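## Task

Shake or jog the feeder tray until the clear vial contains between 15 and 17 tablets, spilling none. At the end the tray must rest on its stop and the vial must stand upright directly on the table, staying that way without the robot holding anything in place. Release everything and move the grippers away.

## Robot and tools

Robot: two 7-joint arms, left_arm and right_arm, each ending in a parallel gripper. The names are labels only and do not match left or right in camera images. In the shared scene frame the origin sits on the table surface midway between the arms, +z is up, +x extends out over the table, and left_arm is mounted on the +y side. All positions are in metres.

Tools.
execute_actions takes "actions", a list holding at most one item, plus an optional "pictures" boolean (images come back by default). An empty list just reports the current state. An item with "rows" and an optional "steps" (1 to 15, default 15, each step 1/30 s) is a motion; an item with only "steps" (up to 300) is a wait that returns once that many steps have elapsed since the previous result. Rows are applied one per step; if there are fewer rows than steps, the final row repeats. A refused call moves nothing.

Each row is a single flat list of 20 numbers covering both arms, always all 20 even when one arm is idle: left_arm first, then right_arm. For each arm: 7 joint targets, then gripper position, force_limit, speed. Joint targets are absolute angles in radians, in the same column order printed under Joint positions: waist (-2.744 to 2.744), shoulder (-1.784 to 1.784), upper arm roll (-2.901 to 2.901), elbow (-3.042 to -0.152), forearm roll (-2.807 to 2.807), wrist pitch (0.544 to 4.517), wrist roll (-3.016 to 3.016). Actual ends may differ by up to 0.018 rad either way. A target more than 0.018 rad beyond a stated end, and further out than the joint's last reported angle, gets the call refused; a target past the real end is clipped there and the result may say "joint sent to its limit" (possibly referring to a motion still running). Silence does not prove more travel is available.

The three gripper numbers are scaled to [-1, 1] and are commands, not offsets. position: +1 fully open (140 mm), about -0.8 where pads touch, -1 closes until blocked. force_limit: roughly 14 N at -1, 60 N at 0, 107 N at +1 (for parts up to 40 mm wide). speed: about 30 mm/s at -1, 140 at 0, 250 at +1. To keep one gripper unchanged, repeat its previous three values; sending 0 is itself an order.

Motion limits: each step the command fed to a joint stays within a fixed lead of its measured angle (0.248 rad for waist, shoulder, upper arm roll, elbow; 0.677 forearm roll; 0.715 wrist pitch; 1.54 wrist roll), and if the targets would put the gripper more than 70 mm from where it is, all joints are pulled back proportionally. Large moves therefore need several calls. Arms keep heading to the last row while you think or wait, until they settle or a step is HELD.

zoom_image takes "camera" (cam_high, cam_low, cam_left_wrist, cam_right_wrist) and "region" [x0, y0, x1, y1] in that camera's pixels from the top-left, no larger than 504 by 504. Image sizes: cam_high and cam_low 896x504, wrist cameras 616x616 (fisheye). Use it to count tablets in the vial.

finished_scene takes "scene", the number of the current scene; it ends and grades that scene irreversibly and gives the next task. Replying with no tool call ends everything.

Reading results: the state line lists, per arm, end_effector_position and end_effector_quat_wxyz in the scene frame; the printed position can be off, more so at long reach. The position point lies between closed pads; fingertips extend about 33 mm past it when closed, 9 mm when open, and move roughly 24 mm outward while closing, so keep clearance above surfaces. Fingers point along gripper +z and close along its y. Joint positions and Joint velocities give one block per arm (rad, rad/s). object_status: 0 moving, 1 blocked while opening, 2 blocked while closing (a grip), 3 reached target or pads met. position_measured is in counts: 3 fully open, 230 pads together. To grip, send -1 and confirm status 2; to squeeze harder, raise force_limit and switch position between -1 and -0.98. "joint command not followed" means a clearance check altered joint targets; HELD marks steps where part of your row was not sent.

Faults to avoid: contact torque reaching a joint's load limit (85 N m for the first four joints, 11 N m for the three wrist joints) or any external force of 85 N on an arm, its tool or its load (weight included) freezes that arm for 10 s. MOTOR HOT warns of heating from holding loads; ignoring it leads to an OVER-TEMPERATURE FAULT brake. Never let the arms collide or push each other hard. Tap the tray gently so tablets are not flung out, avoid knocking the vial over, keep every object on the table, release and withdraw before finishing. Loose objects may occasionally be nudged by outside disturbances, so recheck the count and vial before ending. Faster, smoother, lower-effort motion is preferred.

Each tool is called after "Call:" as name(argument=value, ...) on one line, values as JSON.

## Session

Call:
execute_actions(actions=[])

Scene clock: 0.00 s of 4800.00 s.
left_arm: end_effector_position=(+0.1486, +0.2473, +0.3080) position_measured=3 object_status=3 end_effector_quat_wxyz=(+0.181, +0.900, -0.391, +0.064) | right_arm: end_effector_position=(+0.5438, -0.4093, +0.4289) position_measured=3 object_status=3 end_effector_quat_wxyz=(-0.007, +0.931, -0.365, +0.012)
Joint positions: left_arm=[-0.095 -1.269  0.104 -2.804 -0.287  1.566 -0.898] | right_arm=[ 0.005 -0.017 -0.009 -1.556  0.003  1.567 -0.778]
Joint velocities: left_arm=[ 0.001  0.001 -0.002  0.     0.001 -0.    -0.001] | right_arm=[ 0.    -0.     0.    -0.    -0.001  0.    -0.002]

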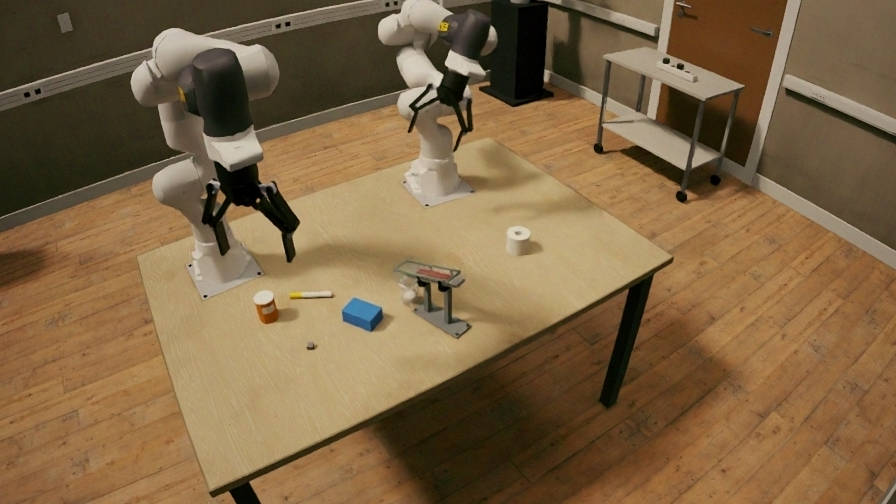

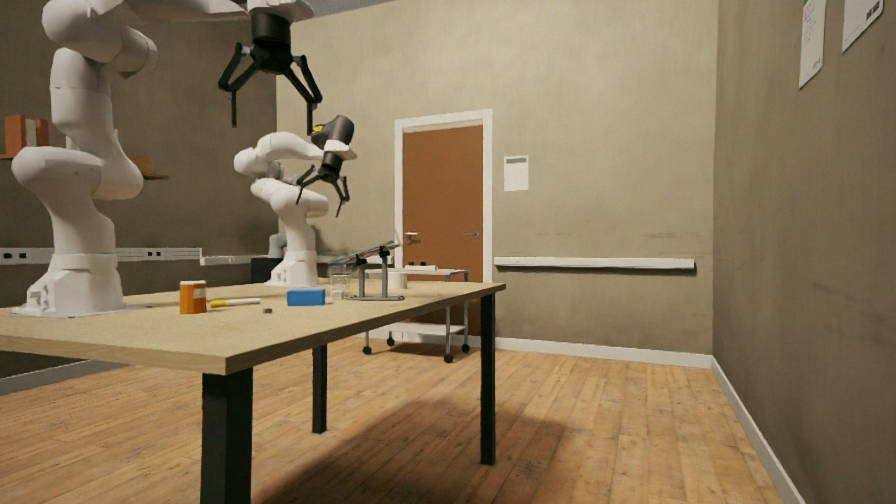

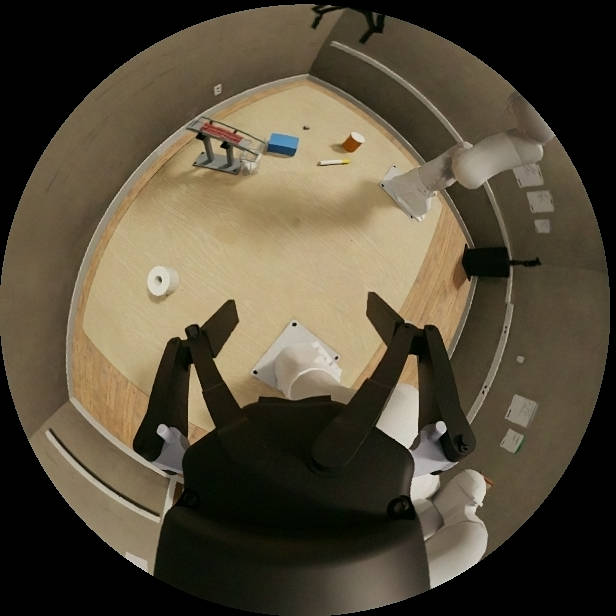

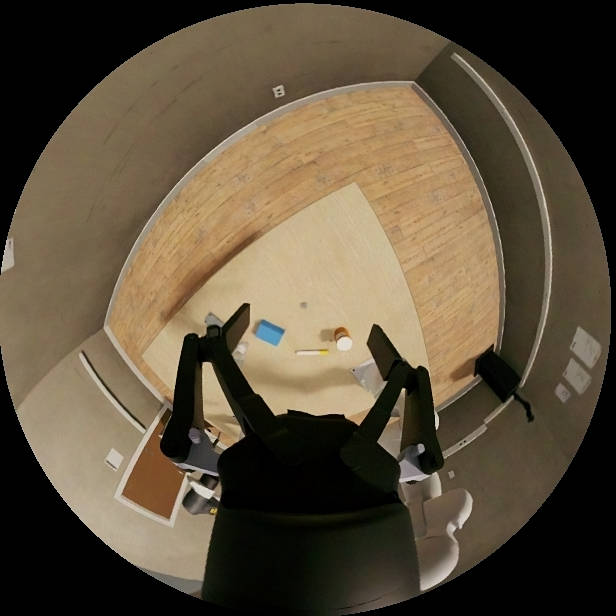

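Call:
zoom_image(camera="cam_high", region=[380, 245, 490, 345])

Call:
zoom_image(camera="cam_low", region=[315, 225, 415, 310])

Call:
zoom_image(camera="cam_left_wrist", region=[180, 105, 280, 185])

Region (380, 245, 490, 345) of cam_high's 896x504 image, scaled by 4.582, with more detail than that image has; it fills the top 458 rows of this view, and the rest is white.

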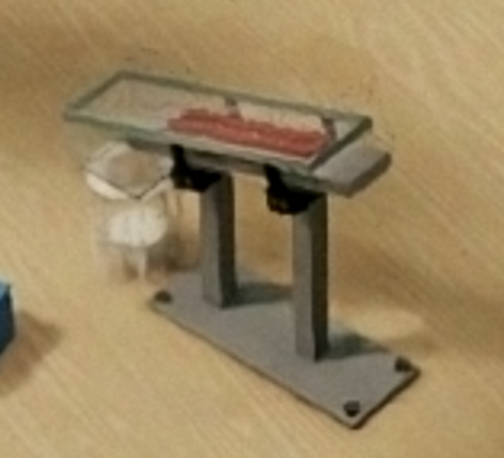

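Region (315, 225, 415, 310) of cam_low's 896x504 image, scaled by 5.040, with more detail than that image has; it fills the top 428 rows of this view, and the rest is white.

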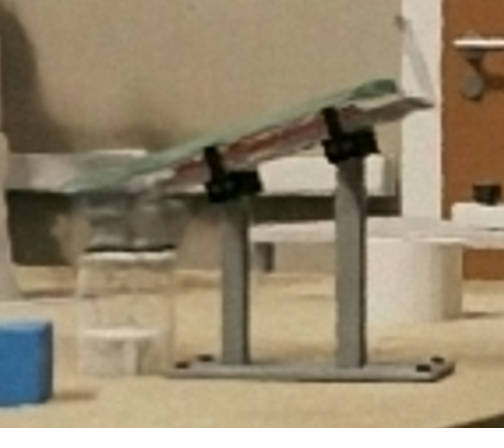

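Region (180, 105, 280, 185) of cam_left_wrist's 616x616 image, scaled by 5.040, with more detail than that image has; it fills the top 403 rows of this view, and the rest is white.

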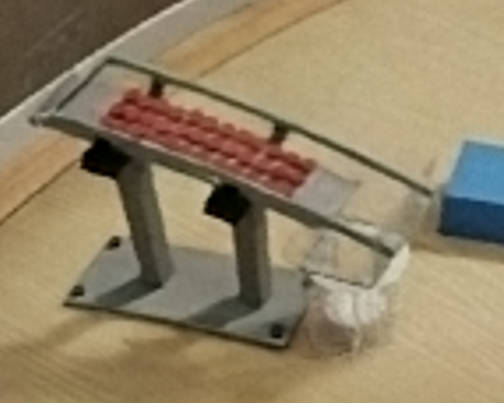

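Call:
zoom_image(camera="cam_high", region=[388, 255, 438, 315])

Call:
zoom_image(camera="cam_high", region=[425, 250, 480, 300])

Call:
zoom_image(camera="cam_high", region=[405, 295, 479, 345])

Call:
zoom_image(camera="cam_left_wrist", region=[225, 130, 275, 180])

Call:
zoom_image(camera="cam_low", region=[322, 250, 372, 304])

Region (388, 255, 438, 315) of cam_high's 896x504 image, scaled by 8.400, with more detail than that image has.

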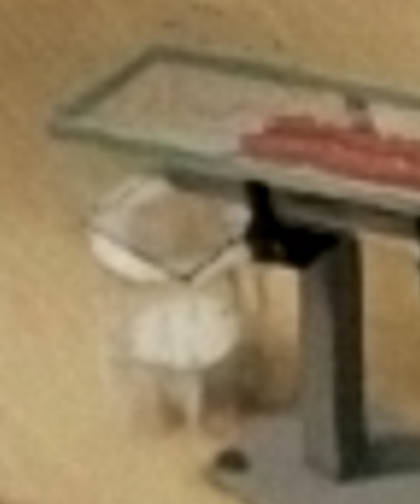

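Region (425, 250, 480, 300) of cam_high's 896x504 image, scaled by 9.164, with more detail than that image has; it fills the top 458 rows of this view, and the rest is white.

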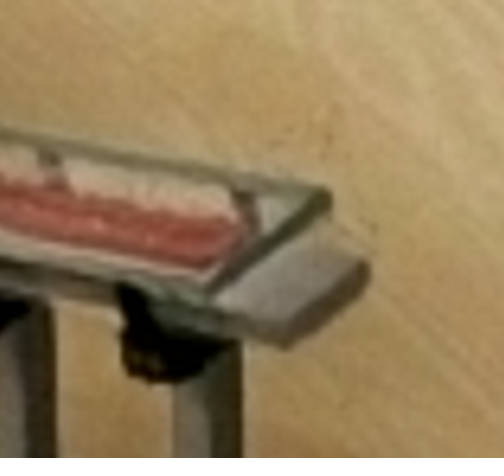

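Region (405, 295, 479, 345) of cam_high's 896x504 image, scaled by 6.811, with more detail than that image has; it fills the top 341 rows of this view, and the rest is white.

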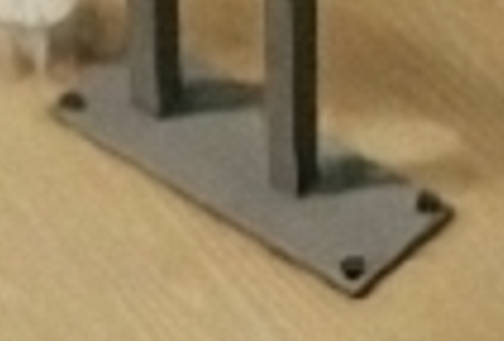

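Region (225, 130, 275, 180) of cam_left_wrist's 616x616 image, scaled by 10.080, with more detail than that image has.

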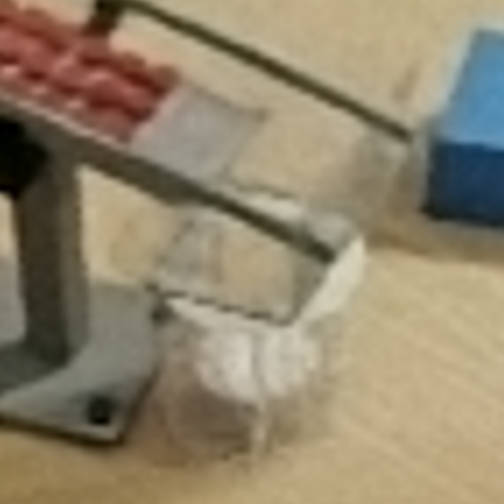

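Region (322, 250, 372, 304) of cam_low's 896x504 image, scaled by 9.333, with more detail than that image has; it fills the left 467 columns of this view, and the rest is white.

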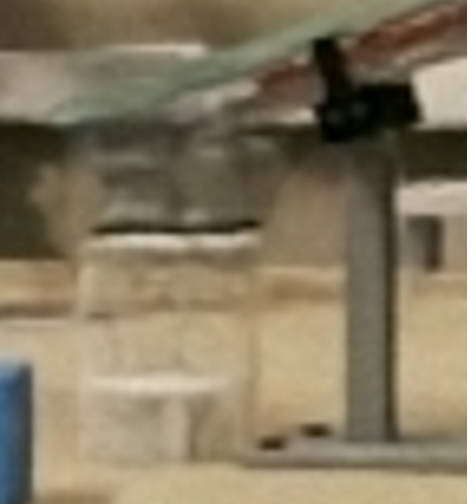

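Call:
zoom_image(camera="cam_low", region=[365, 222, 410, 262])

Call:
zoom_image(camera="cam_left_wrist", region=[182, 100, 252, 150])

Call:
zoom_image(camera="cam_right_wrist", region=[190, 300, 290, 380])

Region (365, 222, 410, 262) of cam_low's 896x504 image, scaled by 11.200, with more detail than that image has.

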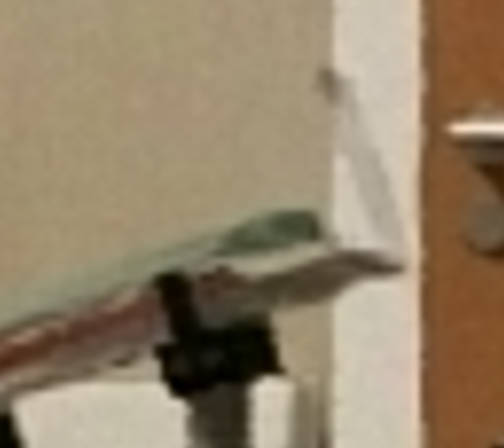

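Region (182, 100, 252, 150) of cam_left_wrist's 616x616 image, scaled by 7.200, with more detail than that image has; it fills the top 360 rows of this view, and the rest is white.

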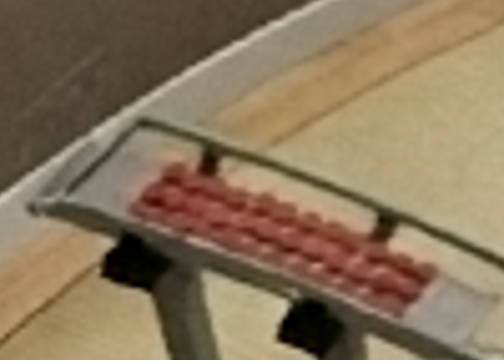

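Region (190, 300, 290, 380) of cam_right_wrist's 616x616 image, scaled by 5.040, with more detail than that image has; it fills the top 403 rows of this view, and the rest is white.

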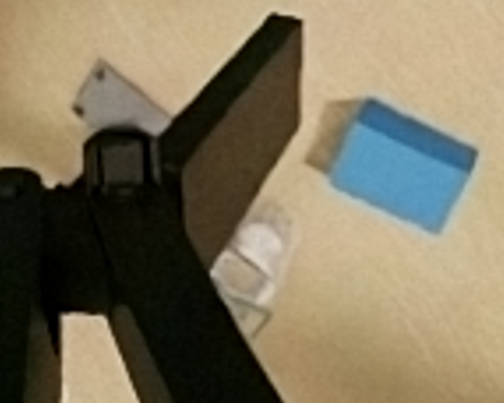

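Call:
execute_actions(actions=[{"rows":[
[-0.095,-1.2675,0.1039,-2.8038,-0.2932,1.5716,-0.8626,0.1,-0.4,0, 0.0056,-0.0168,-0.009,-1.5562,0.003,1.5737,-0.7589,-0.1,-1,0],
[-0.095,-1.2632,0.1036,-2.8033,-0.3010,1.5760,-0.8234,0.1,-0.4,0, 0.0075,-0.0161,-0.009,-1.5569,0.003,1.5788,-0.7378,-0.1,-1,0],
[-0.095,-1.2558,0.1031,-2.8025,-0.3118,1.5816,-0.7798,0.1,-0.4,0, 0.0105,-0.0151,-0.009,-1.5580,0.003,1.5854,-0.7143,-0.1,-1,0],
[-0.095,-1.2457,0.1024,-2.8013,-0.3256,1.5884,-0.7330,0.1,-0.4,0, 0.0148,-0.0136,-0.009,-1.5596,0.003,1.5934,-0.6890,-0.1,-1,0],
[-0.095,-1.2327,0.1015,-2.7997,-0.3424,1.5963,-0.6824,0.1,-0.4,0, 0.0203,-0.0117,-0.009,-1.5616,0.003,1.6028,-0.6617,-0.1,-1,0],
[-0.095,-1.2169,0.1003,-2.7979,-0.3620,1.6054,-0.6288,0.1,-0.4,0, 0.0269,-0.0094,-0.009,-1.5640,0.003,1.6135,-0.6329,-0.1,-1,0],
[-0.095,-1.1983,0.0991,-2.7957,-0.3845,1.6156,-0.5716,0.1,-0.4,0, 0.0347,-0.0067,-0.0086,-1.5668,0.003,1.6255,-0.6020,-0.1,-1,0],
[-0.095,-1.1772,0.0976,-2.7932,-0.4098,1.6268,-0.5117,0.1,-0.4,0, 0.0436,-0.0036,-0.0084,-1.5700,0.003,1.6388,-0.5697,-0.1,-1,0],
[-0.095,-1.1534,0.0959,-2.7905,-0.4376,1.6391,-0.4494,0.1,-0.4,0, 0.0536,-0.0001,-0.0083,-1.5737,0.003,1.6533,-0.5361,-0.1,-1,0],
[-0.095,-1.1272,0.0941,-2.7874,-0.4679,1.6523,-0.3844,0.1,-0.4,0, 0.0646,0.0037,-0.0081,-1.5777,0.002,1.6689,-0.5011,-0.1,-1,0],
[-0.095,-1.0986,0.0921,-2.7840,-0.5007,1.6665,-0.3175,0.1,-0.4,0, 0.0766,0.0079,-0.008,-1.5820,0.002,1.6856,-0.4650,-0.1,-1,0],
[-0.095,-1.0678,0.0899,-2.7804,-0.5357,1.6815,-0.2486,0.1,-0.4,0, 0.0896,0.0124,-0.0078,-1.5868,0.002,1.7033,-0.4279,-0.1,-1,0],
[-0.095,-1.0348,0.0876,-2.7766,-0.5729,1.6973,-0.1779,0.1,-0.4,0, 0.1034,0.0172,-0.0076,-1.5918,0.002,1.7220,-0.3897,-0.1,-1,0],
[-0.095,-0.9998,0.0851,-2.7725,-0.6120,1.7138,-0.1061,0.1,-0.4,0, 0.1181,0.0223,-0.0074,-1.5972,0.002,1.7415,-0.3510,-0.1,-1,0],
[-0.095,-0.9629,0.0826,-2.7681,-0.6530,1.7311,-0.0330,0.1,-0.4,0, 0.1336,0.0277,-0.0071,-1.6028,0.002,1.7619,-0.3116,-0.1,-1,0]
],"steps":15}], pictures=false)

Call:
execute_actions(actions=[{"rows":[
[-0.095,-0.9243,0.0799,-2.7636,-0.6956,1.7489,0.0407,0.1,-0.4,0, 0.1498,0.0334,-0.0069,-1.6087,0.002,1.7829,-0.2719,-0.1,-1,0],
[-0.095,-0.8842,0.0771,-2.7589,-0.7398,1.7673,0.1148,0.1,-0.4,0, 0.1667,0.0392,-0.0067,-1.6148,0.002,1.8046,-0.2319,-0.1,-1,0],
[-0.095,-0.8426,0.0741,-2.7540,-0.7852,1.7861,0.1892,0.1,-0.4,0, 0.1842,0.0453,-0.0064,-1.6212,0.002,1.8268,-0.1918,-0.1,-1,0],
[-0.095,-0.7998,0.0711,-2.7490,-0.8318,1.8053,0.2635,0.1,-0.4,0, 0.2021,0.0516,-0.0062,-1.6277,0.001,1.8495,-0.1517,-0.1,-1,0],
[-0.095,-0.7559,0.0681,-2.7439,-0.8794,1.8248,0.3374,0.1,-0.4,0, 0.2206,0.0580,-0.0059,-1.6344,0.001,1.8725,-0.1119,-0.1,-1,0],
[-0.095,-0.7111,0.0649,-2.7386,-0.9278,1.8446,0.4107,0.1,-0.4,0, 0.2394,0.0645,-0.0056,-1.6413,0.001,1.8959,-0.0724,-0.1,-1,0],
[-0.095,-0.6656,0.0617,-2.7333,-0.9767,1.8645,0.4827,0.1,-0.4,0, 0.2585,0.0712,-0.0053,-1.6482,0.001,1.9194,-0.0335,-0.1,-1,0],
[-0.095,-0.6196,0.0585,-2.7279,-1.0260,1.8845,0.5535,0.1,-0.4,0, 0.2779,0.0779,-0.0051,-1.6553,0.001,1.9430,0.0046,-0.1,-1,0],
[-0.095,-0.5731,0.0553,-2.7225,-1.0755,1.9045,0.6229,0.1,-0.4,0, 0.2974,0.0847,-0.0048,-1.6624,0.001,1.9666,0.0421,-0.1,-1,0],
[-0.095,-0.5265,0.052,-2.717,-1.1250,1.9244,0.6905,0.1,-0.4,0, 0.317,0.0915,-0.0045,-1.6695,0.001,1.9901,0.0785,-0.1,-1,0],
[-0.095,-0.4799,0.0487,-2.7115,-1.1743,1.9442,0.7559,0.1,-0.4,0, 0.3366,0.0983,-0.0042,-1.6766,0,2.0135,0.1138,-0.1,-1,0],
[-0.095,-0.4334,0.0455,-2.7061,-1.2232,1.9637,0.8191,0.1,-0.4,0, 0.3561,0.1051,-0.0039,-1.6837,0,2.0365,0.1478,-0.1,-1,0],
[-0.095,-0.3874,0.0423,-2.7007,-1.2716,1.9829,0.8796,0.1,-0.4,0, 0.3755,0.1118,-0.0037,-1.6908,0,2.0592,0.1805,-0.1,-1,0],
[-0.095,-0.3419,0.0391,-2.6954,-1.3192,2.0017,0.9372,0.1,-0.4,0, 0.3946,0.1185,-0.0034,-1.6977,0,2.0814,0.2115,-0.1,-1,0],
[-0.095,-0.2971,0.0359,-2.6901,-1.3658,2.0201,0.9919,0.1,-0.4,0, 0.4134,0.1250,-0.0031,-1.7046,0,2.1031,0.2410,-0.1,-1,0]
],"steps":15}], pictures=false)

Call:
execute_actions(actions=[{"rows":[
[-0.095,-0.2532,0.0329,-2.6850,-1.4112,2.0379,1.0434,0.1,-0.4,0, 0.4319,0.1314,-0.0028,-1.7113,0,2.1241,0.2688,-0.1,-1,0],
[-0.095,-0.2104,0.0299,-2.6800,-1.4554,2.0552,1.0910,0.1,-0.4,0, 0.4498,0.1377,-0.0026,-1.7178,0,2.1445,0.2945,-0.1,-1,0],
[-0.095,-0.1688,0.0269,-2.6751,-1.4980,2.0717,1.1353,0.1,-0.4,0, 0.4673,0.1438,-0.0023,-1.7242,0,2.1640,0.3183,-0.1,-1,0],
[-0.095,-0.1287,0.0241,-2.6704,-1.5390,2.0875,1.1755,0.1,-0.4,0, 0.4842,0.1496,-0.0021,-1.7303,0,2.1827,0.3400,-0.1,-1,0],
[-0.095,-0.0901,0.0214,-2.6659,-1.5781,2.1025,1.2120,0.1,-0.4,0, 0.5004,0.1553,-0.0019,-1.7362,0,2.2004,0.3597,-0.1,-1,0],
[-0.095,-0.0532,0.0189,-2.6615,-1.6153,2.1167,1.2439,0.1,-0.4,0, 0.5159,0.1607,-0.0016,-1.7418,0,2.2171,0.3769,-0.1,-1,0],
[-0.095,-0.0182,0.0164,-2.6574,-1.6503,2.1299,1.2721,0.1,-0.4,0, 0.5306,0.1658,-0.0014,-1.7472,0,2.2327,0.3921,-0.1,-1,0],
[-0.095,0.0148,0.0141,-2.6536,-1.6831,2.1422,1.2954,0.1,-0.4,0, 0.5444,0.1706,-0.0012,-1.7522,0,2.2472,0.4047,-0.1,-1,0],
[-0.095,0.0456,0.0119,-2.6500,-1.7134,2.1534,1.3147,0.1,-0.4,0, 0.5574,0.1751,-0.001,-1.7570,0,2.2605,0.4150,-0.1,-1,0],
[-0.095,0.0742,0.0099,-2.6466,-1.7412,2.1636,1.3291,0.1,-0.4,0, 0.5694,0.1793,-0.0009,-1.7613,0,2.2725,0.4228,-0.1,-1,0],
[-0.095,0.1004,0.0081,-2.6435,-1.7665,2.1730,1.3390,0.1,-0.4,0, 0.5804,0.1831,-0.0007,-1.7653,0,2.2832,0.4282,-0.1,-1,0],
[-0.095,0.1242,0.0064,-2.6408,-1.7896,2.1820,1.3443,0.1,-0.4,0, 0.5904,0.1866,-0.0005,-1.7690,0,2.2926,0.4310,-0.1,-1,0],
[-0.0958,0.1456,0.0049,-2.6377,-1.8112,2.1905,1.3448,0.1,-0.4,0, 0.5993,0.1897,0,-1.7722,0,2.3006,0.4313,-0.1,-1,0],
[-0.0983,0.1651,0.0037,-2.6339,-1.8311,2.1984,1.3405,0.1,-0.4,0, 0.6071,0.1924,0,-1.7750,0,2.3072,0.4290,-0.1,-1,0],
[-0.1023,0.1824,0.0025,-2.6293,-1.8492,2.2057,1.3318,0.1,-0.4,0, 0.6137,0.1947,0,-1.7774,0,2.3123,0.4243,-0.1,-1,0]
],"steps":15}], pictures=false)

Call:
execute_actions(actions=[{"rows":[
[-0.1078,0.1975,0.0016,-2.6241,-1.8652,2.2121,1.3185,0.1,-0.4,0, 0.6192,0.1966,0,-1.7794,0,2.3160,0.4171,-0.1,-1,0],
[-0.1145,0.2103,0.0009,-2.6184,-1.8790,2.2177,1.3005,0.1,-0.4,0, 0.6235,0.1981,0,-1.7810,0,2.3183,0.4074,-0.1,-1,0],
[-0.1223,0.2205,0.0004,-2.6123,-1.8904,2.2222,1.2780,0.1,-0.4,0, 0.6265,0.1991,0,-1.7821,0,2.319,0.3953,-0.1,-1,0],
[-0.1309,0.2282,0,-2.6060,-1.8991,2.2263,1.2511,0.1,-0.4,0, 0.6284,0.1998,0,-1.7828,0,2.319,0.3808,-0.1,-1,0],
[-0.1400,0.2331,0,-2.5996,-1.9065,2.2303,1.222,0.1,-0.4,0, 0.629,0.2,0,-1.783,0,2.319,0.366,-0.1,-1,0],
[-0.1495,0.2368,0,-2.5933,-1.9139,2.2342,1.222,0.1,-0.4,0, 0.629,0.2,0,-1.783,0,2.319,0.366,-0.1,-1,0],
[-0.1590,0.2404,0,-2.5869,-1.9210,2.2379,1.222,0.1,-0.4,0, 0.629,0.2,0,-1.783,0,2.319,0.366,-0.1,-1,0],
[-0.1681,0.2438,0,-2.5807,-1.9278,2.2412,1.222,0.1,-0.4,0, 0.629,0.2,0,-1.783,0,2.319,0.366,-0.1,-1,0],
[-0.1768,0.2471,0,-2.5749,-1.9338,2.2441,1.222,0.1,-0.4,0, 0.629,0.2,0,-1.783,0,2.319,0.366,-0.1,-1,0],
[-0.1845,0.2501,0,-2.5696,-1.9391,2.2464,1.222,0.1,-0.4,0, 0.629,0.2,0,-1.783,0,2.319,0.366,-0.1,-1,0],
[-0.1912,0.2526,0,-2.5651,-1.9433,2.2481,1.222,0.1,-0.4,0, 0.629,0.2,0,-1.783,0,2.319,0.366,-0.1,-1,0],
[-0.1967,0.2547,0,-2.5614,-1.9464,2.2491,1.222,0.1,-0.4,0, 0.629,0.2,0,-1.783,0,2.319,0.366,-0.1,-1,0],
[-0.2007,0.2562,0,-2.5587,-1.9484,2.2495,1.222,0.1,-0.4,0, 0.629,0.2,0,-1.783,0,2.319,0.366,-0.1,-1,0],
[-0.2032,0.2572,0,-2.5571,-1.949,2.2495,1.222,0.1,-0.4,0, 0.629,0.2,0,-1.783,0,2.319,0.366,-0.1,-1,0],
[-0.204,0.2575,0,-2.5565,-1.949,2.2495,1.222,0.1,-0.4,0, 0.629,0.2,0,-1.783,0,2.319,0.366,-0.1,-1,0]
],"steps":15}], pictures=false)

Call:
execute_actions(actions=[{"steps":12}])

Scene clock: 103.50 s of 4800.00 s.
left_arm: end_effector_position=(+0.1749, +0.1787, +0.3129) position_measured=108 object_status=0 end_effector_quat_wxyz=(+0.284, +0.800, -0.518, +0.107) | right_arm: end_effector_position=(+0.5706, -0.3524, +0.4078) position_measured=108 object_status=0 end_effector_quat_wxyz=(-0.024, +0.904, -0.425, +0.034)
Joint positions: left_arm=[-0.095 -1.037  0.089 -2.776 -0.541  1.667 -0.479] | right_arm=[ 0.101  0.014 -0.01  -1.59   0.003  1.686 -0.553]
Joint velocities: left_arm=[ 0.001  0.971 -0.071  0.109 -0.945  0.388  1.463] | right_arm=[ 0.396  0.156  0.026 -0.144  0.     0.445  0.789]
Steps of this call (steps 1 to 90: nothing new was sent; then 100.00 s passed at rest; steps 91 to 105: all 15 steps of this action). Readings (joint positions | what the end effector reports):
91: left_arm=[-0.095 -1.269 0.104 -2.804 -0.288 1.566 -0.895] | right_arm=[0.005 -0.017 -0.009 -1.556 0.003 1.568 -0.776] | left_arm position_measured=3 object_status=0 | right_arm position_measured=3 object_status=0
92: left_arm=[-0.095 -1.268 0.104 -2.804 -0.290 1.567 -0.889] | right_arm=[0.005 -0.017 -0.009 -1.556 0.003 1.569 -0.773] | left_arm position_measured=9 object_status=0 | right_arm position_measured=9 object_status=0
94: left_arm=[-0.095 -1.261 0.104 -2.803 -0.301 1.572 -0.864] | right_arm=[0.007 -0.017 -0.010 -1.557 0.003 1.575 -0.760] | left_arm position_measured=24 object_status=0 | right_arm position_measured=24 object_status=0
98: left_arm=[-0.095 -1.216 0.101 -2.797 -0.353 1.593 -0.771] | right_arm=[0.026 -0.013 -0.010 -1.562 0.003 1.599 -0.710] | left_arm position_measured=55 object_status=0 | right_arm position_measured=55 object_status=0
105: the state above

Scene clock: 104.00 s of 4800.00 s.
left_arm: end_effector_position=(+0.3021, +0.0693, +0.2642) position_measured=117 object_status=3 end_effector_quat_wxyz=(+0.417, +0.643, -0.566, +0.306) | right_arm: end_effector_position=(+0.5914, -0.1687, +0.3375) position_measured=141 object_status=3 end_effector_quat_wxyz=(-0.082, +0.849, -0.520, +0.056)
Joint positions: left_arm=[-0.095 -0.395  0.044 -2.7   -1.21   1.93   0.442] | right_arm=[ 0.371  0.109 -0.005 -1.688  0.002  1.997 -0.057]
Joint velocities: left_arm=[-0.     1.338 -0.091  0.144 -1.316  0.545  1.805] | right_arm=[ 0.549  0.204  0.041 -0.199 -0.001  0.627  0.976]
Steps of this call (steps 1 to 15: all 15 steps of this action). Readings (joint positions | what the end effector reports):
1: left_arm=[-0.095 -1.002 0.086 -2.772 -0.577 1.681 -0.426] | right_arm=[0.115 0.019 -0.010 -1.595 0.003 1.703 -0.524] | left_arm position_measured=115 object_status=0 | right_arm position_measured=116 object_status=0
2: left_arm=[-0.095 -0.966 0.084 -2.768 -0.614 1.695 -0.371] | right_arm=[0.130 0.024 -0.010 -1.601 0.003 1.720 -0.495] | left_arm position_measured=117 object_status=0 | right_arm position_measured=123 object_status=0
4: left_arm=[-0.095 -0.888 0.078 -2.758 -0.696 1.727 -0.255] | right_arm=[0.163 0.036 -0.009 -1.613 0.003 1.758 -0.432] | left_arm position_measured=117 object_status=0 | right_arm position_measured=138 object_status=0
8: left_arm=[-0.095 -0.717 0.066 -2.738 -0.874 1.797 -0.007] | right_arm=[0.235 0.062 -0.008 -1.639 0.003 1.841 -0.299] | left_arm position_measured=117 object_status=3 | right_arm position_measured=141 object_status=0
15: the state above

Scene clock: 104.50 s of 4800.00 s.
left_arm: end_effector_position=(+0.3883, +0.0808, +0.0867) position_measured=117 object_status=3 end_effector_quat_wxyz=(+0.331, +0.683, -0.513, +0.401) | right_arm: end_effector_position=(+0.5518, -0.0096, +0.2817) position_measured=141 object_status=3 end_effector_quat_wxyz=(-0.144, +0.806, -0.573, +0.044)
Joint positions: left_arm=[-0.097  0.139  0.008 -2.64  -1.769  2.156  1.123] | right_arm=[ 0.596  0.188  0.001 -1.77   0.002  2.26   0.31 ]
Joint velocities: left_arm=[-0.044  0.624 -0.036  0.096 -0.661  0.295  0.677] | right_arm=[ 0.247  0.087  0.016 -0.09  -0.001  0.297  0.365]
Steps of this call (steps 1 to 15: all 15 steps of this action). Readings (joint positions | what the end effector reports):
1: left_arm=[-0.095 -0.350 0.041 -2.695 -1.257 1.948 0.503] | right_arm=[0.390 0.116 -0.004 -1.695 0.002 2.019 -0.024] | left_arm position_measured=117 object_status=3 | right_arm position_measured=141 object_status=3
2: left_arm=[-0.095 -0.306 0.038 -2.690 -1.303 1.967 0.563] | right_arm=[0.409 0.123 -0.004 -1.702 0.002 2.041 0.009] | left_arm position_measured=117 object_status=3 | right_arm position_measured=141 object_status=3
4: left_arm=[-0.095 -0.219 0.032 -2.680 -1.394 2.003 0.678] | right_arm=[0.445 0.135 -0.003 -1.715 0.002 2.083 0.071] | left_arm position_measured=117 object_status=3 | right_arm position_measured=141 object_status=3
8: left_arm=[-0.095 -0.062 0.021 -2.663 -1.557 2.068 0.882] | right_arm=[0.512 0.158 -0.001 -1.739 0.002 2.160 0.181] | left_arm position_measured=117 object_status=3 | right_arm position_measured=141 object_status=3
15: the state above

Scene clock: 105.00 s of 4800.00 s.
left_arm: end_effector_position=(+0.4062, +0.0533, +0.0513) position_measured=117 object_status=3 end_effector_quat_wxyz=(+0.303, +0.697, -0.512, +0.401) | right_arm: end_effector_position=(+0.5457, +0.0147, +0.2771) position_measured=141 object_status=3 end_effector_quat_wxyz=(-0.160, +0.800, -0.577, +0.043)
Joint positions: left_arm=[-0.196  0.253  0.    -2.562 -1.937  2.238  1.206] | right_arm=[ 0.628  0.198  0.002 -1.782  0.002  2.313  0.356]
Joint velocities: left_arm=[-0.101  0.036 -0.007  0.066 -0.084  0.048  0.04 ] | right_arm=[ 0.     0.    -0.002  0.     0.     0.019  0.025]
Steps of this call (steps 1 to 15: all 15 steps of this action). Readings (joint positions | what the end effector reports):
1: left_arm=[-0.099 0.159 0.007 -2.636 -1.792 2.166 1.143] | right_arm=[0.604 0.190 0.001 -1.773 0.002 2.269 0.321] | left_arm position_measured=117 object_status=3 | right_arm position_measured=141 object_status=3
2: left_arm=[-0.103 0.176 0.006 -2.632 -1.812 2.175 1.159] | right_arm=[0.611 0.193 0.001 -1.775 0.002 2.277 0.330] | left_arm position_measured=117 object_status=3 | right_arm position_measured=141 object_status=3
4: left_arm=[-0.114 0.205 0.004 -2.622 -1.846 2.191 1.179] | right_arm=[0.621 0.196 0.002 -1.779 0.002 2.290 0.341] | left_arm position_measured=117 object_status=3 | right_arm position_measured=141 object_status=3
8: left_arm=[-0.147 0.234 0.002 -2.597 -1.893 2.215 1.193] | right_arm=[0.628 0.198 0.002 -1.782 0.002 2.304 0.349] | left_arm position_measured=117 object_status=3 | right_arm position_measured=141 object_status=3
15: the state above

Scene clock: 105.40 s of 4800.00 s.
left_arm: end_effector_position=(+0.4078, +0.0522, +0.0502) position_measured=117 object_status=3 end_effector_quat_wxyz=(+0.298, +0.697, -0.514, +0.401) | right_arm: end_effector_position=(+0.5462, +0.0151, +0.2776) position_measured=141 object_status=3 end_effector_quat_wxyz=(-0.162, +0.798, -0.578, +0.043)
Joint positions: left_arm=[-0.202  0.256 -0.    -2.558 -1.947  2.246  1.215] | right_arm=[ 0.628  0.198  0.002 -1.782  0.002  2.316  0.361]
Joint velocities: left_arm=[-0.001  0.001  0.     0.    -0.003  0.006  0.009] | right_arm=[ 0.     0.001 -0.001 -0.    -0.     0.002  0.006]
Steps of this call (steps 1 to 12: the robot went on to your last target). Readings (joint positions | what the end effector reports):
1: left_arm=[-0.199 0.254 -0.000 -2.561 -1.939 2.239 1.207] | right_arm=[0.628 0.198 0.002 -1.782 0.002 2.314 0.357] | left_arm position_measured=117 object_status=3 | right_arm position_measured=141 object_status=3
2: left_arm=[-0.201 0.255 -0.000 -2.560 -1.941 2.240 1.208] | right_arm=[0.628 0.198 0.002 -1.782 0.002 2.314 0.357] | left_arm position_measured=117 object_status=3 | right_arm position_measured=141 object_status=3
4: left_arm=[-0.202 0.255 -0.000 -2.559 -1.944 2.242 1.210] | right_arm=[0.628 0.198 0.002 -1.782 0.002 2.315 0.358] | left_arm position_measured=117 object_status=3 | right_arm position_measured=141 object_status=3
8: left_arm=[-0.202 0.256 -0.000 -2.558 -1.946 2.245 1.213] | right_arm=[0.628 0.198 0.002 -1.782 0.002 2.316 0.360] | left_arm position_measured=117 object_status=3 | right_arm position_measured=141 object_status=3
12: the state above

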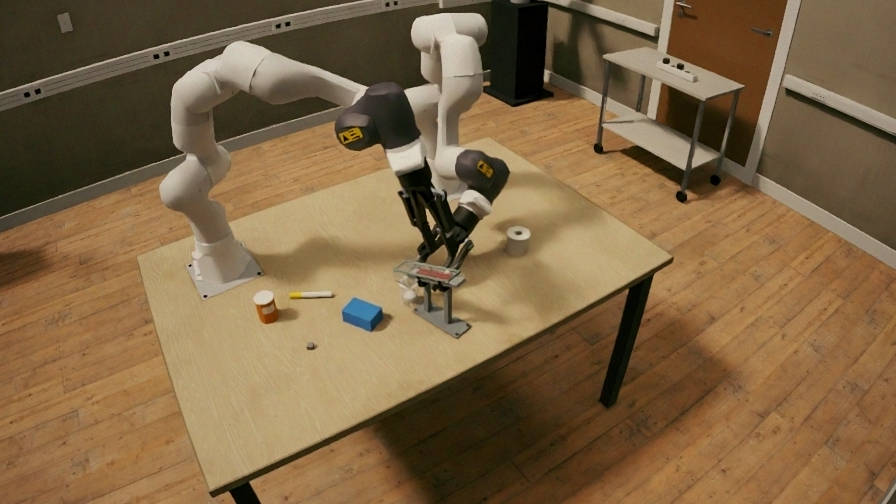

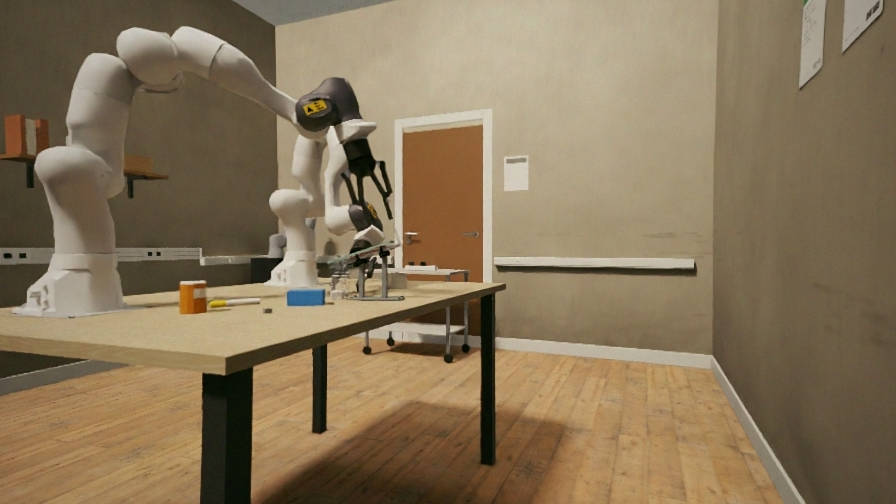

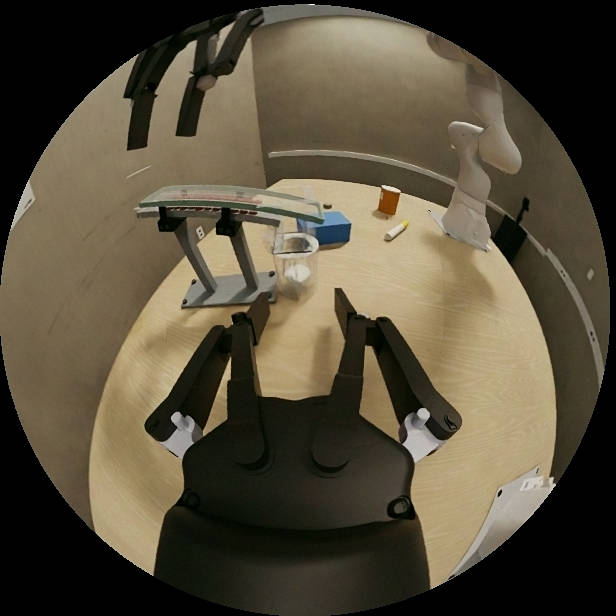

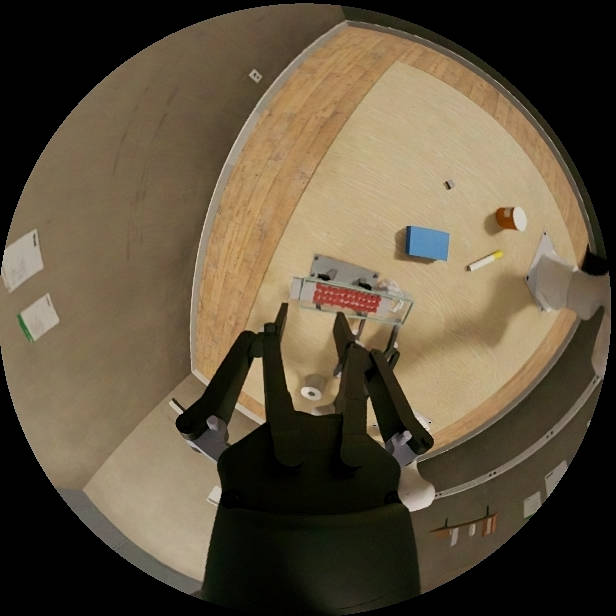

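Call:
zoom_image(camera="cam_left_wrist", region=[240, 195, 360, 315])

Call:
zoom_image(camera="cam_left_wrist", region=[110, 110, 230, 230])

Call:
zoom_image(camera="cam_right_wrist", region=[270, 250, 430, 350])

Call:
zoom_image(camera="cam_low", region=[340, 180, 420, 270])

Region (240, 195, 360, 315) of cam_left_wrist's 616x616 image, scaled by 4.200, with more detail than that image has.

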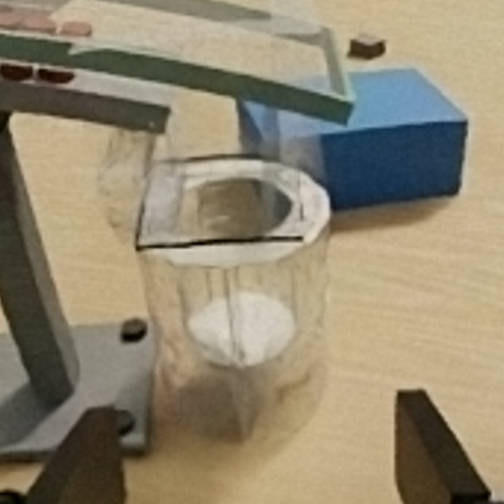

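Region (110, 110, 230, 230) of cam_left_wrist's 616x616 image, scaled by 4.200, with more detail than that image has.

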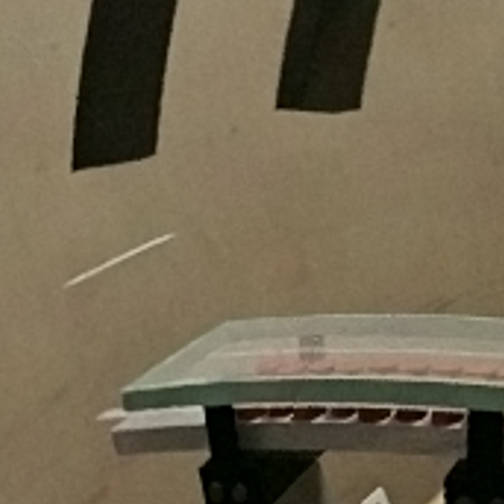

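Region (270, 250, 430, 350) of cam_right_wrist's 616x616 image, scaled by 3.150, with more detail than that image has; it fills the top 315 rows of this view, and the rest is white.

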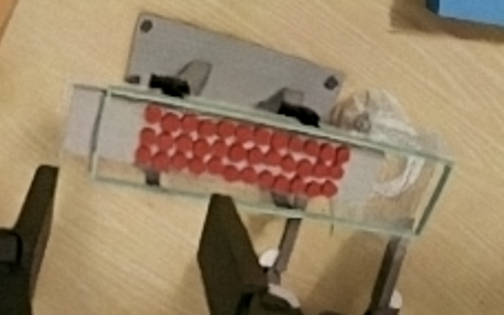

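Region (340, 180, 420, 270) of cam_low's 896x504 image, scaled by 5.600, with more detail than that image has.

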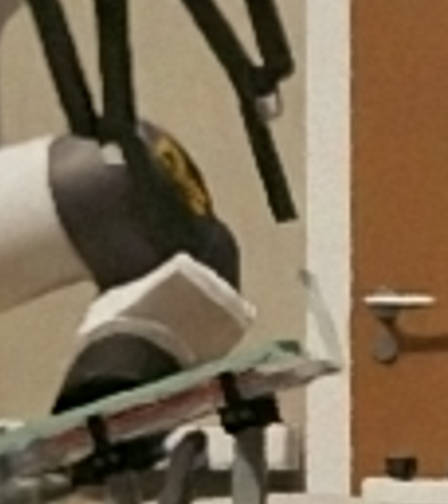

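Call:
zoom_image(camera="cam_right_wrist", region=[305, 270, 400, 325])

Call:
zoom_image(camera="cam_right_wrist", region=[272, 265, 352, 335])

Call:
zoom_image(camera="cam_left_wrist", region=[262, 222, 326, 270])

Region (305, 270, 400, 325) of cam_right_wrist's 616x616 image, scaled by 5.305, with more detail than that image has; it fills the top 292 rows of this view, and the rest is white.

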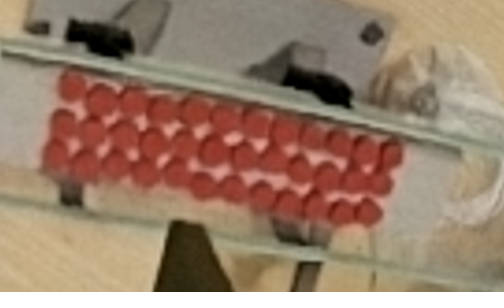

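Region (272, 265, 352, 335) of cam_right_wrist's 616x616 image, scaled by 6.300, with more detail than that image has; it fills the top 441 rows of this view, and the rest is white.

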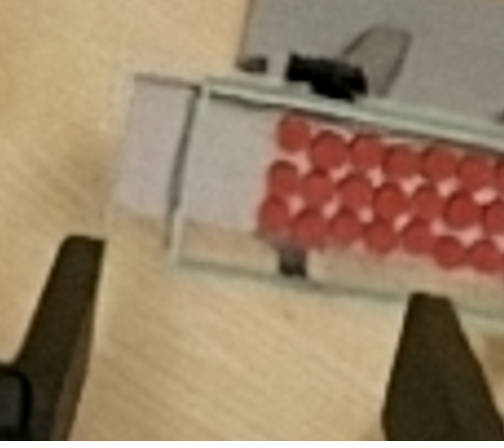

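Region (262, 222, 326, 270) of cam_left_wrist's 616x616 image, scaled by 7.875, with more detail than that image has; it fills the top 378 rows of this view, and the rest is white.

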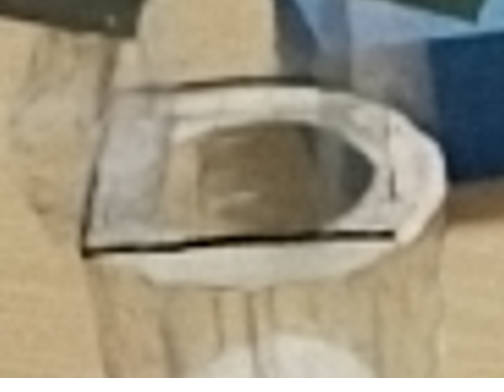

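Call:
execute_actions(actions=[])

Call:
zoom_image(camera="cam_left_wrist", region=[240, 195, 360, 315])

Scene clock: 164.00 s of 4800.00 s.
left_arm: end_effector_position=(+0.4080, +0.0524, +0.0500) position_measured=117 object_status=3 end_effector_quat_wxyz=(+0.297, +0.696, -0.515, +0.402) | right_arm: end_effector_position=(+0.5463, +0.0152, +0.2777) position_measured=141 object_status=3 end_effector_quat_wxyz=(-0.162, +0.798, -0.579, +0.043)
Joint positions: left_arm=[-0.203  0.256 -0.    -2.558 -1.947  2.247  1.218] | right_arm=[ 0.628  0.198  0.002 -1.782  0.002  2.316  0.363]
Joint velocities: left_arm=[ 0.    -0.     0.001 -0.    -0.001  0.     0.002] | right_arm=[-0.     0.001 -0.002  0.     0.     0.001 -0.001]
Steps of this call (steps 1 to 30: the robot went on to your last target; steps 31 to 90: nothing new was sent; then 55.60 s passed at rest). Readings (joint positions | what the end effector reports):
1: left_arm=[-0.202 0.256 -0.000 -2.558 -1.947 2.246 1.215] | right_arm=[0.628 0.198 0.002 -1.782 0.002 2.316 0.361] | left_arm position_measured=117 object_status=3 | right_arm position_measured=141 object_status=3
2: left_arm=[-0.202 0.256 -0.000 -2.558 -1.947 2.246 1.215] | right_arm=[0.628 0.198 0.002 -1.782 0.002 2.316 0.361] | left_arm position_measured=117 object_status=3 | right_arm position_measured=141 object_status=3
4: left_arm=[-0.202 0.256 -0.000 -2.558 -1.947 2.247 1.216] | right_arm=[0.628 0.198 0.002 -1.782 0.002 2.316 0.361] | left_arm position_measured=117 object_status=3 | right_arm position_measured=141 object_status=3
8: left_arm=[-0.202 0.256 -0.000 -2.558 -1.947 2.247 1.216] | right_arm=[0.628 0.198 0.002 -1.782 0.002 2.316 0.362] | left_arm position_measured=117 object_status=3 | right_arm position_measured=141 object_status=3
90: the state above
All arms were judged still, so your last target was given up. Only a new action makes them travel on or press farther. Fingers that are still opening or closing keep moving.

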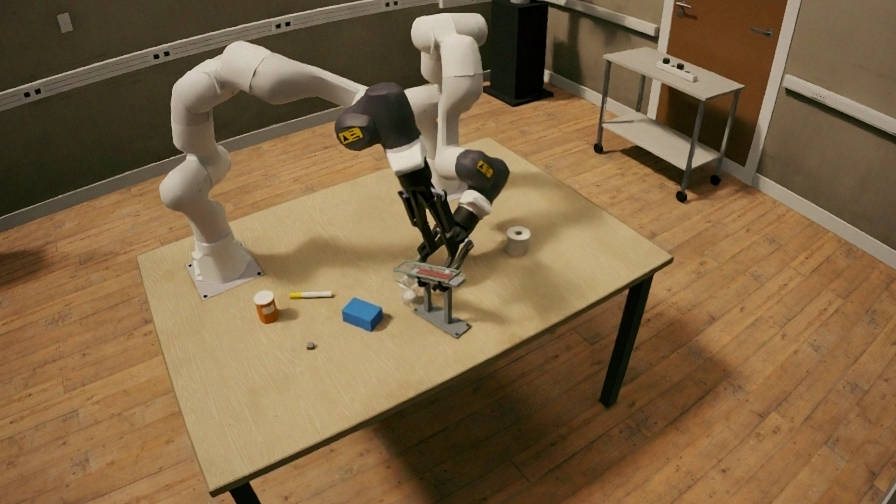

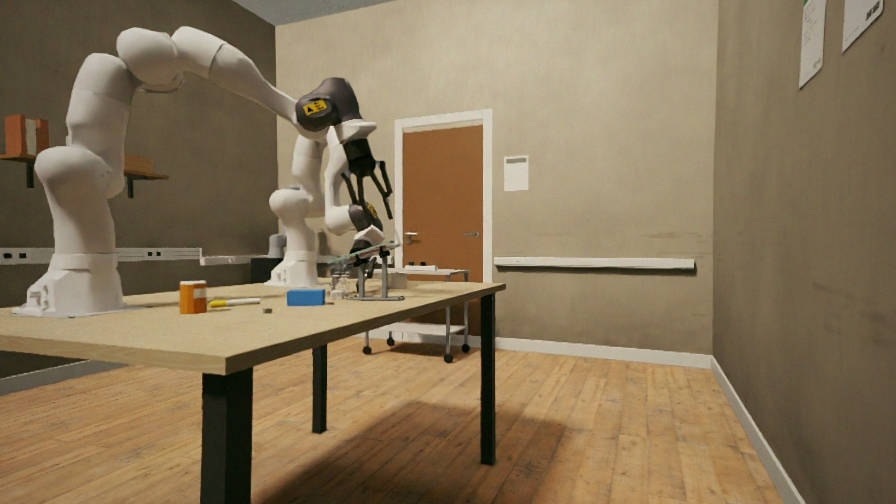

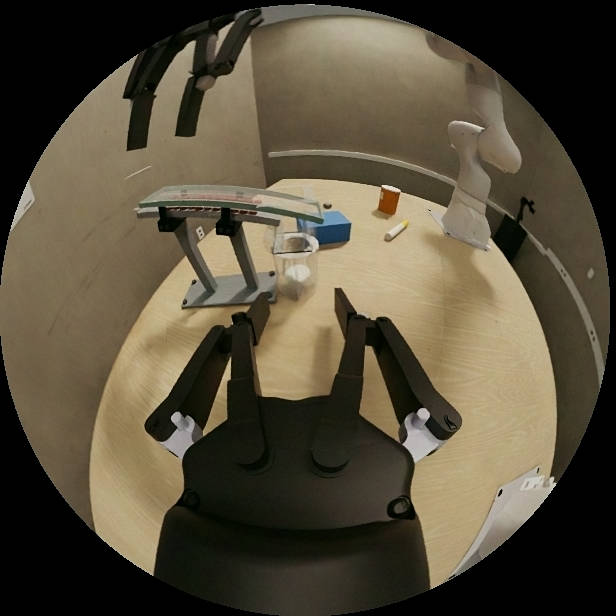

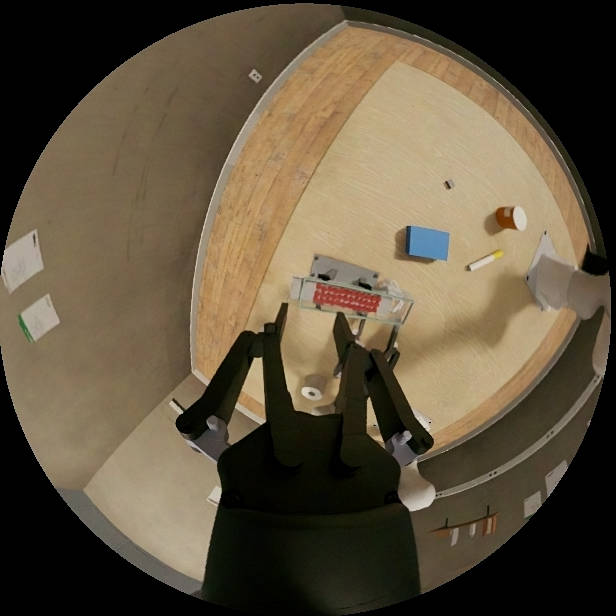

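Region (240, 195, 360, 315) of cam_left_wrist's 616x616 image, scaled by 4.200, with more detail than that image has.

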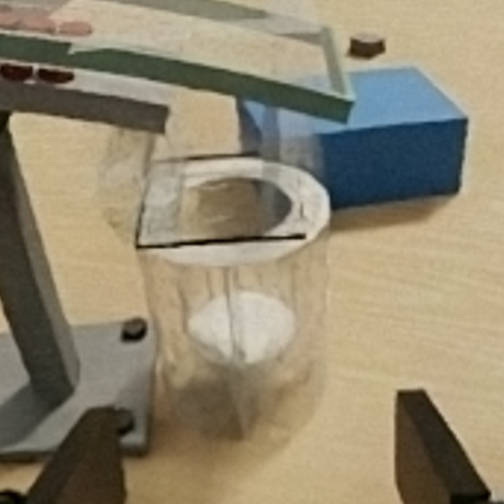

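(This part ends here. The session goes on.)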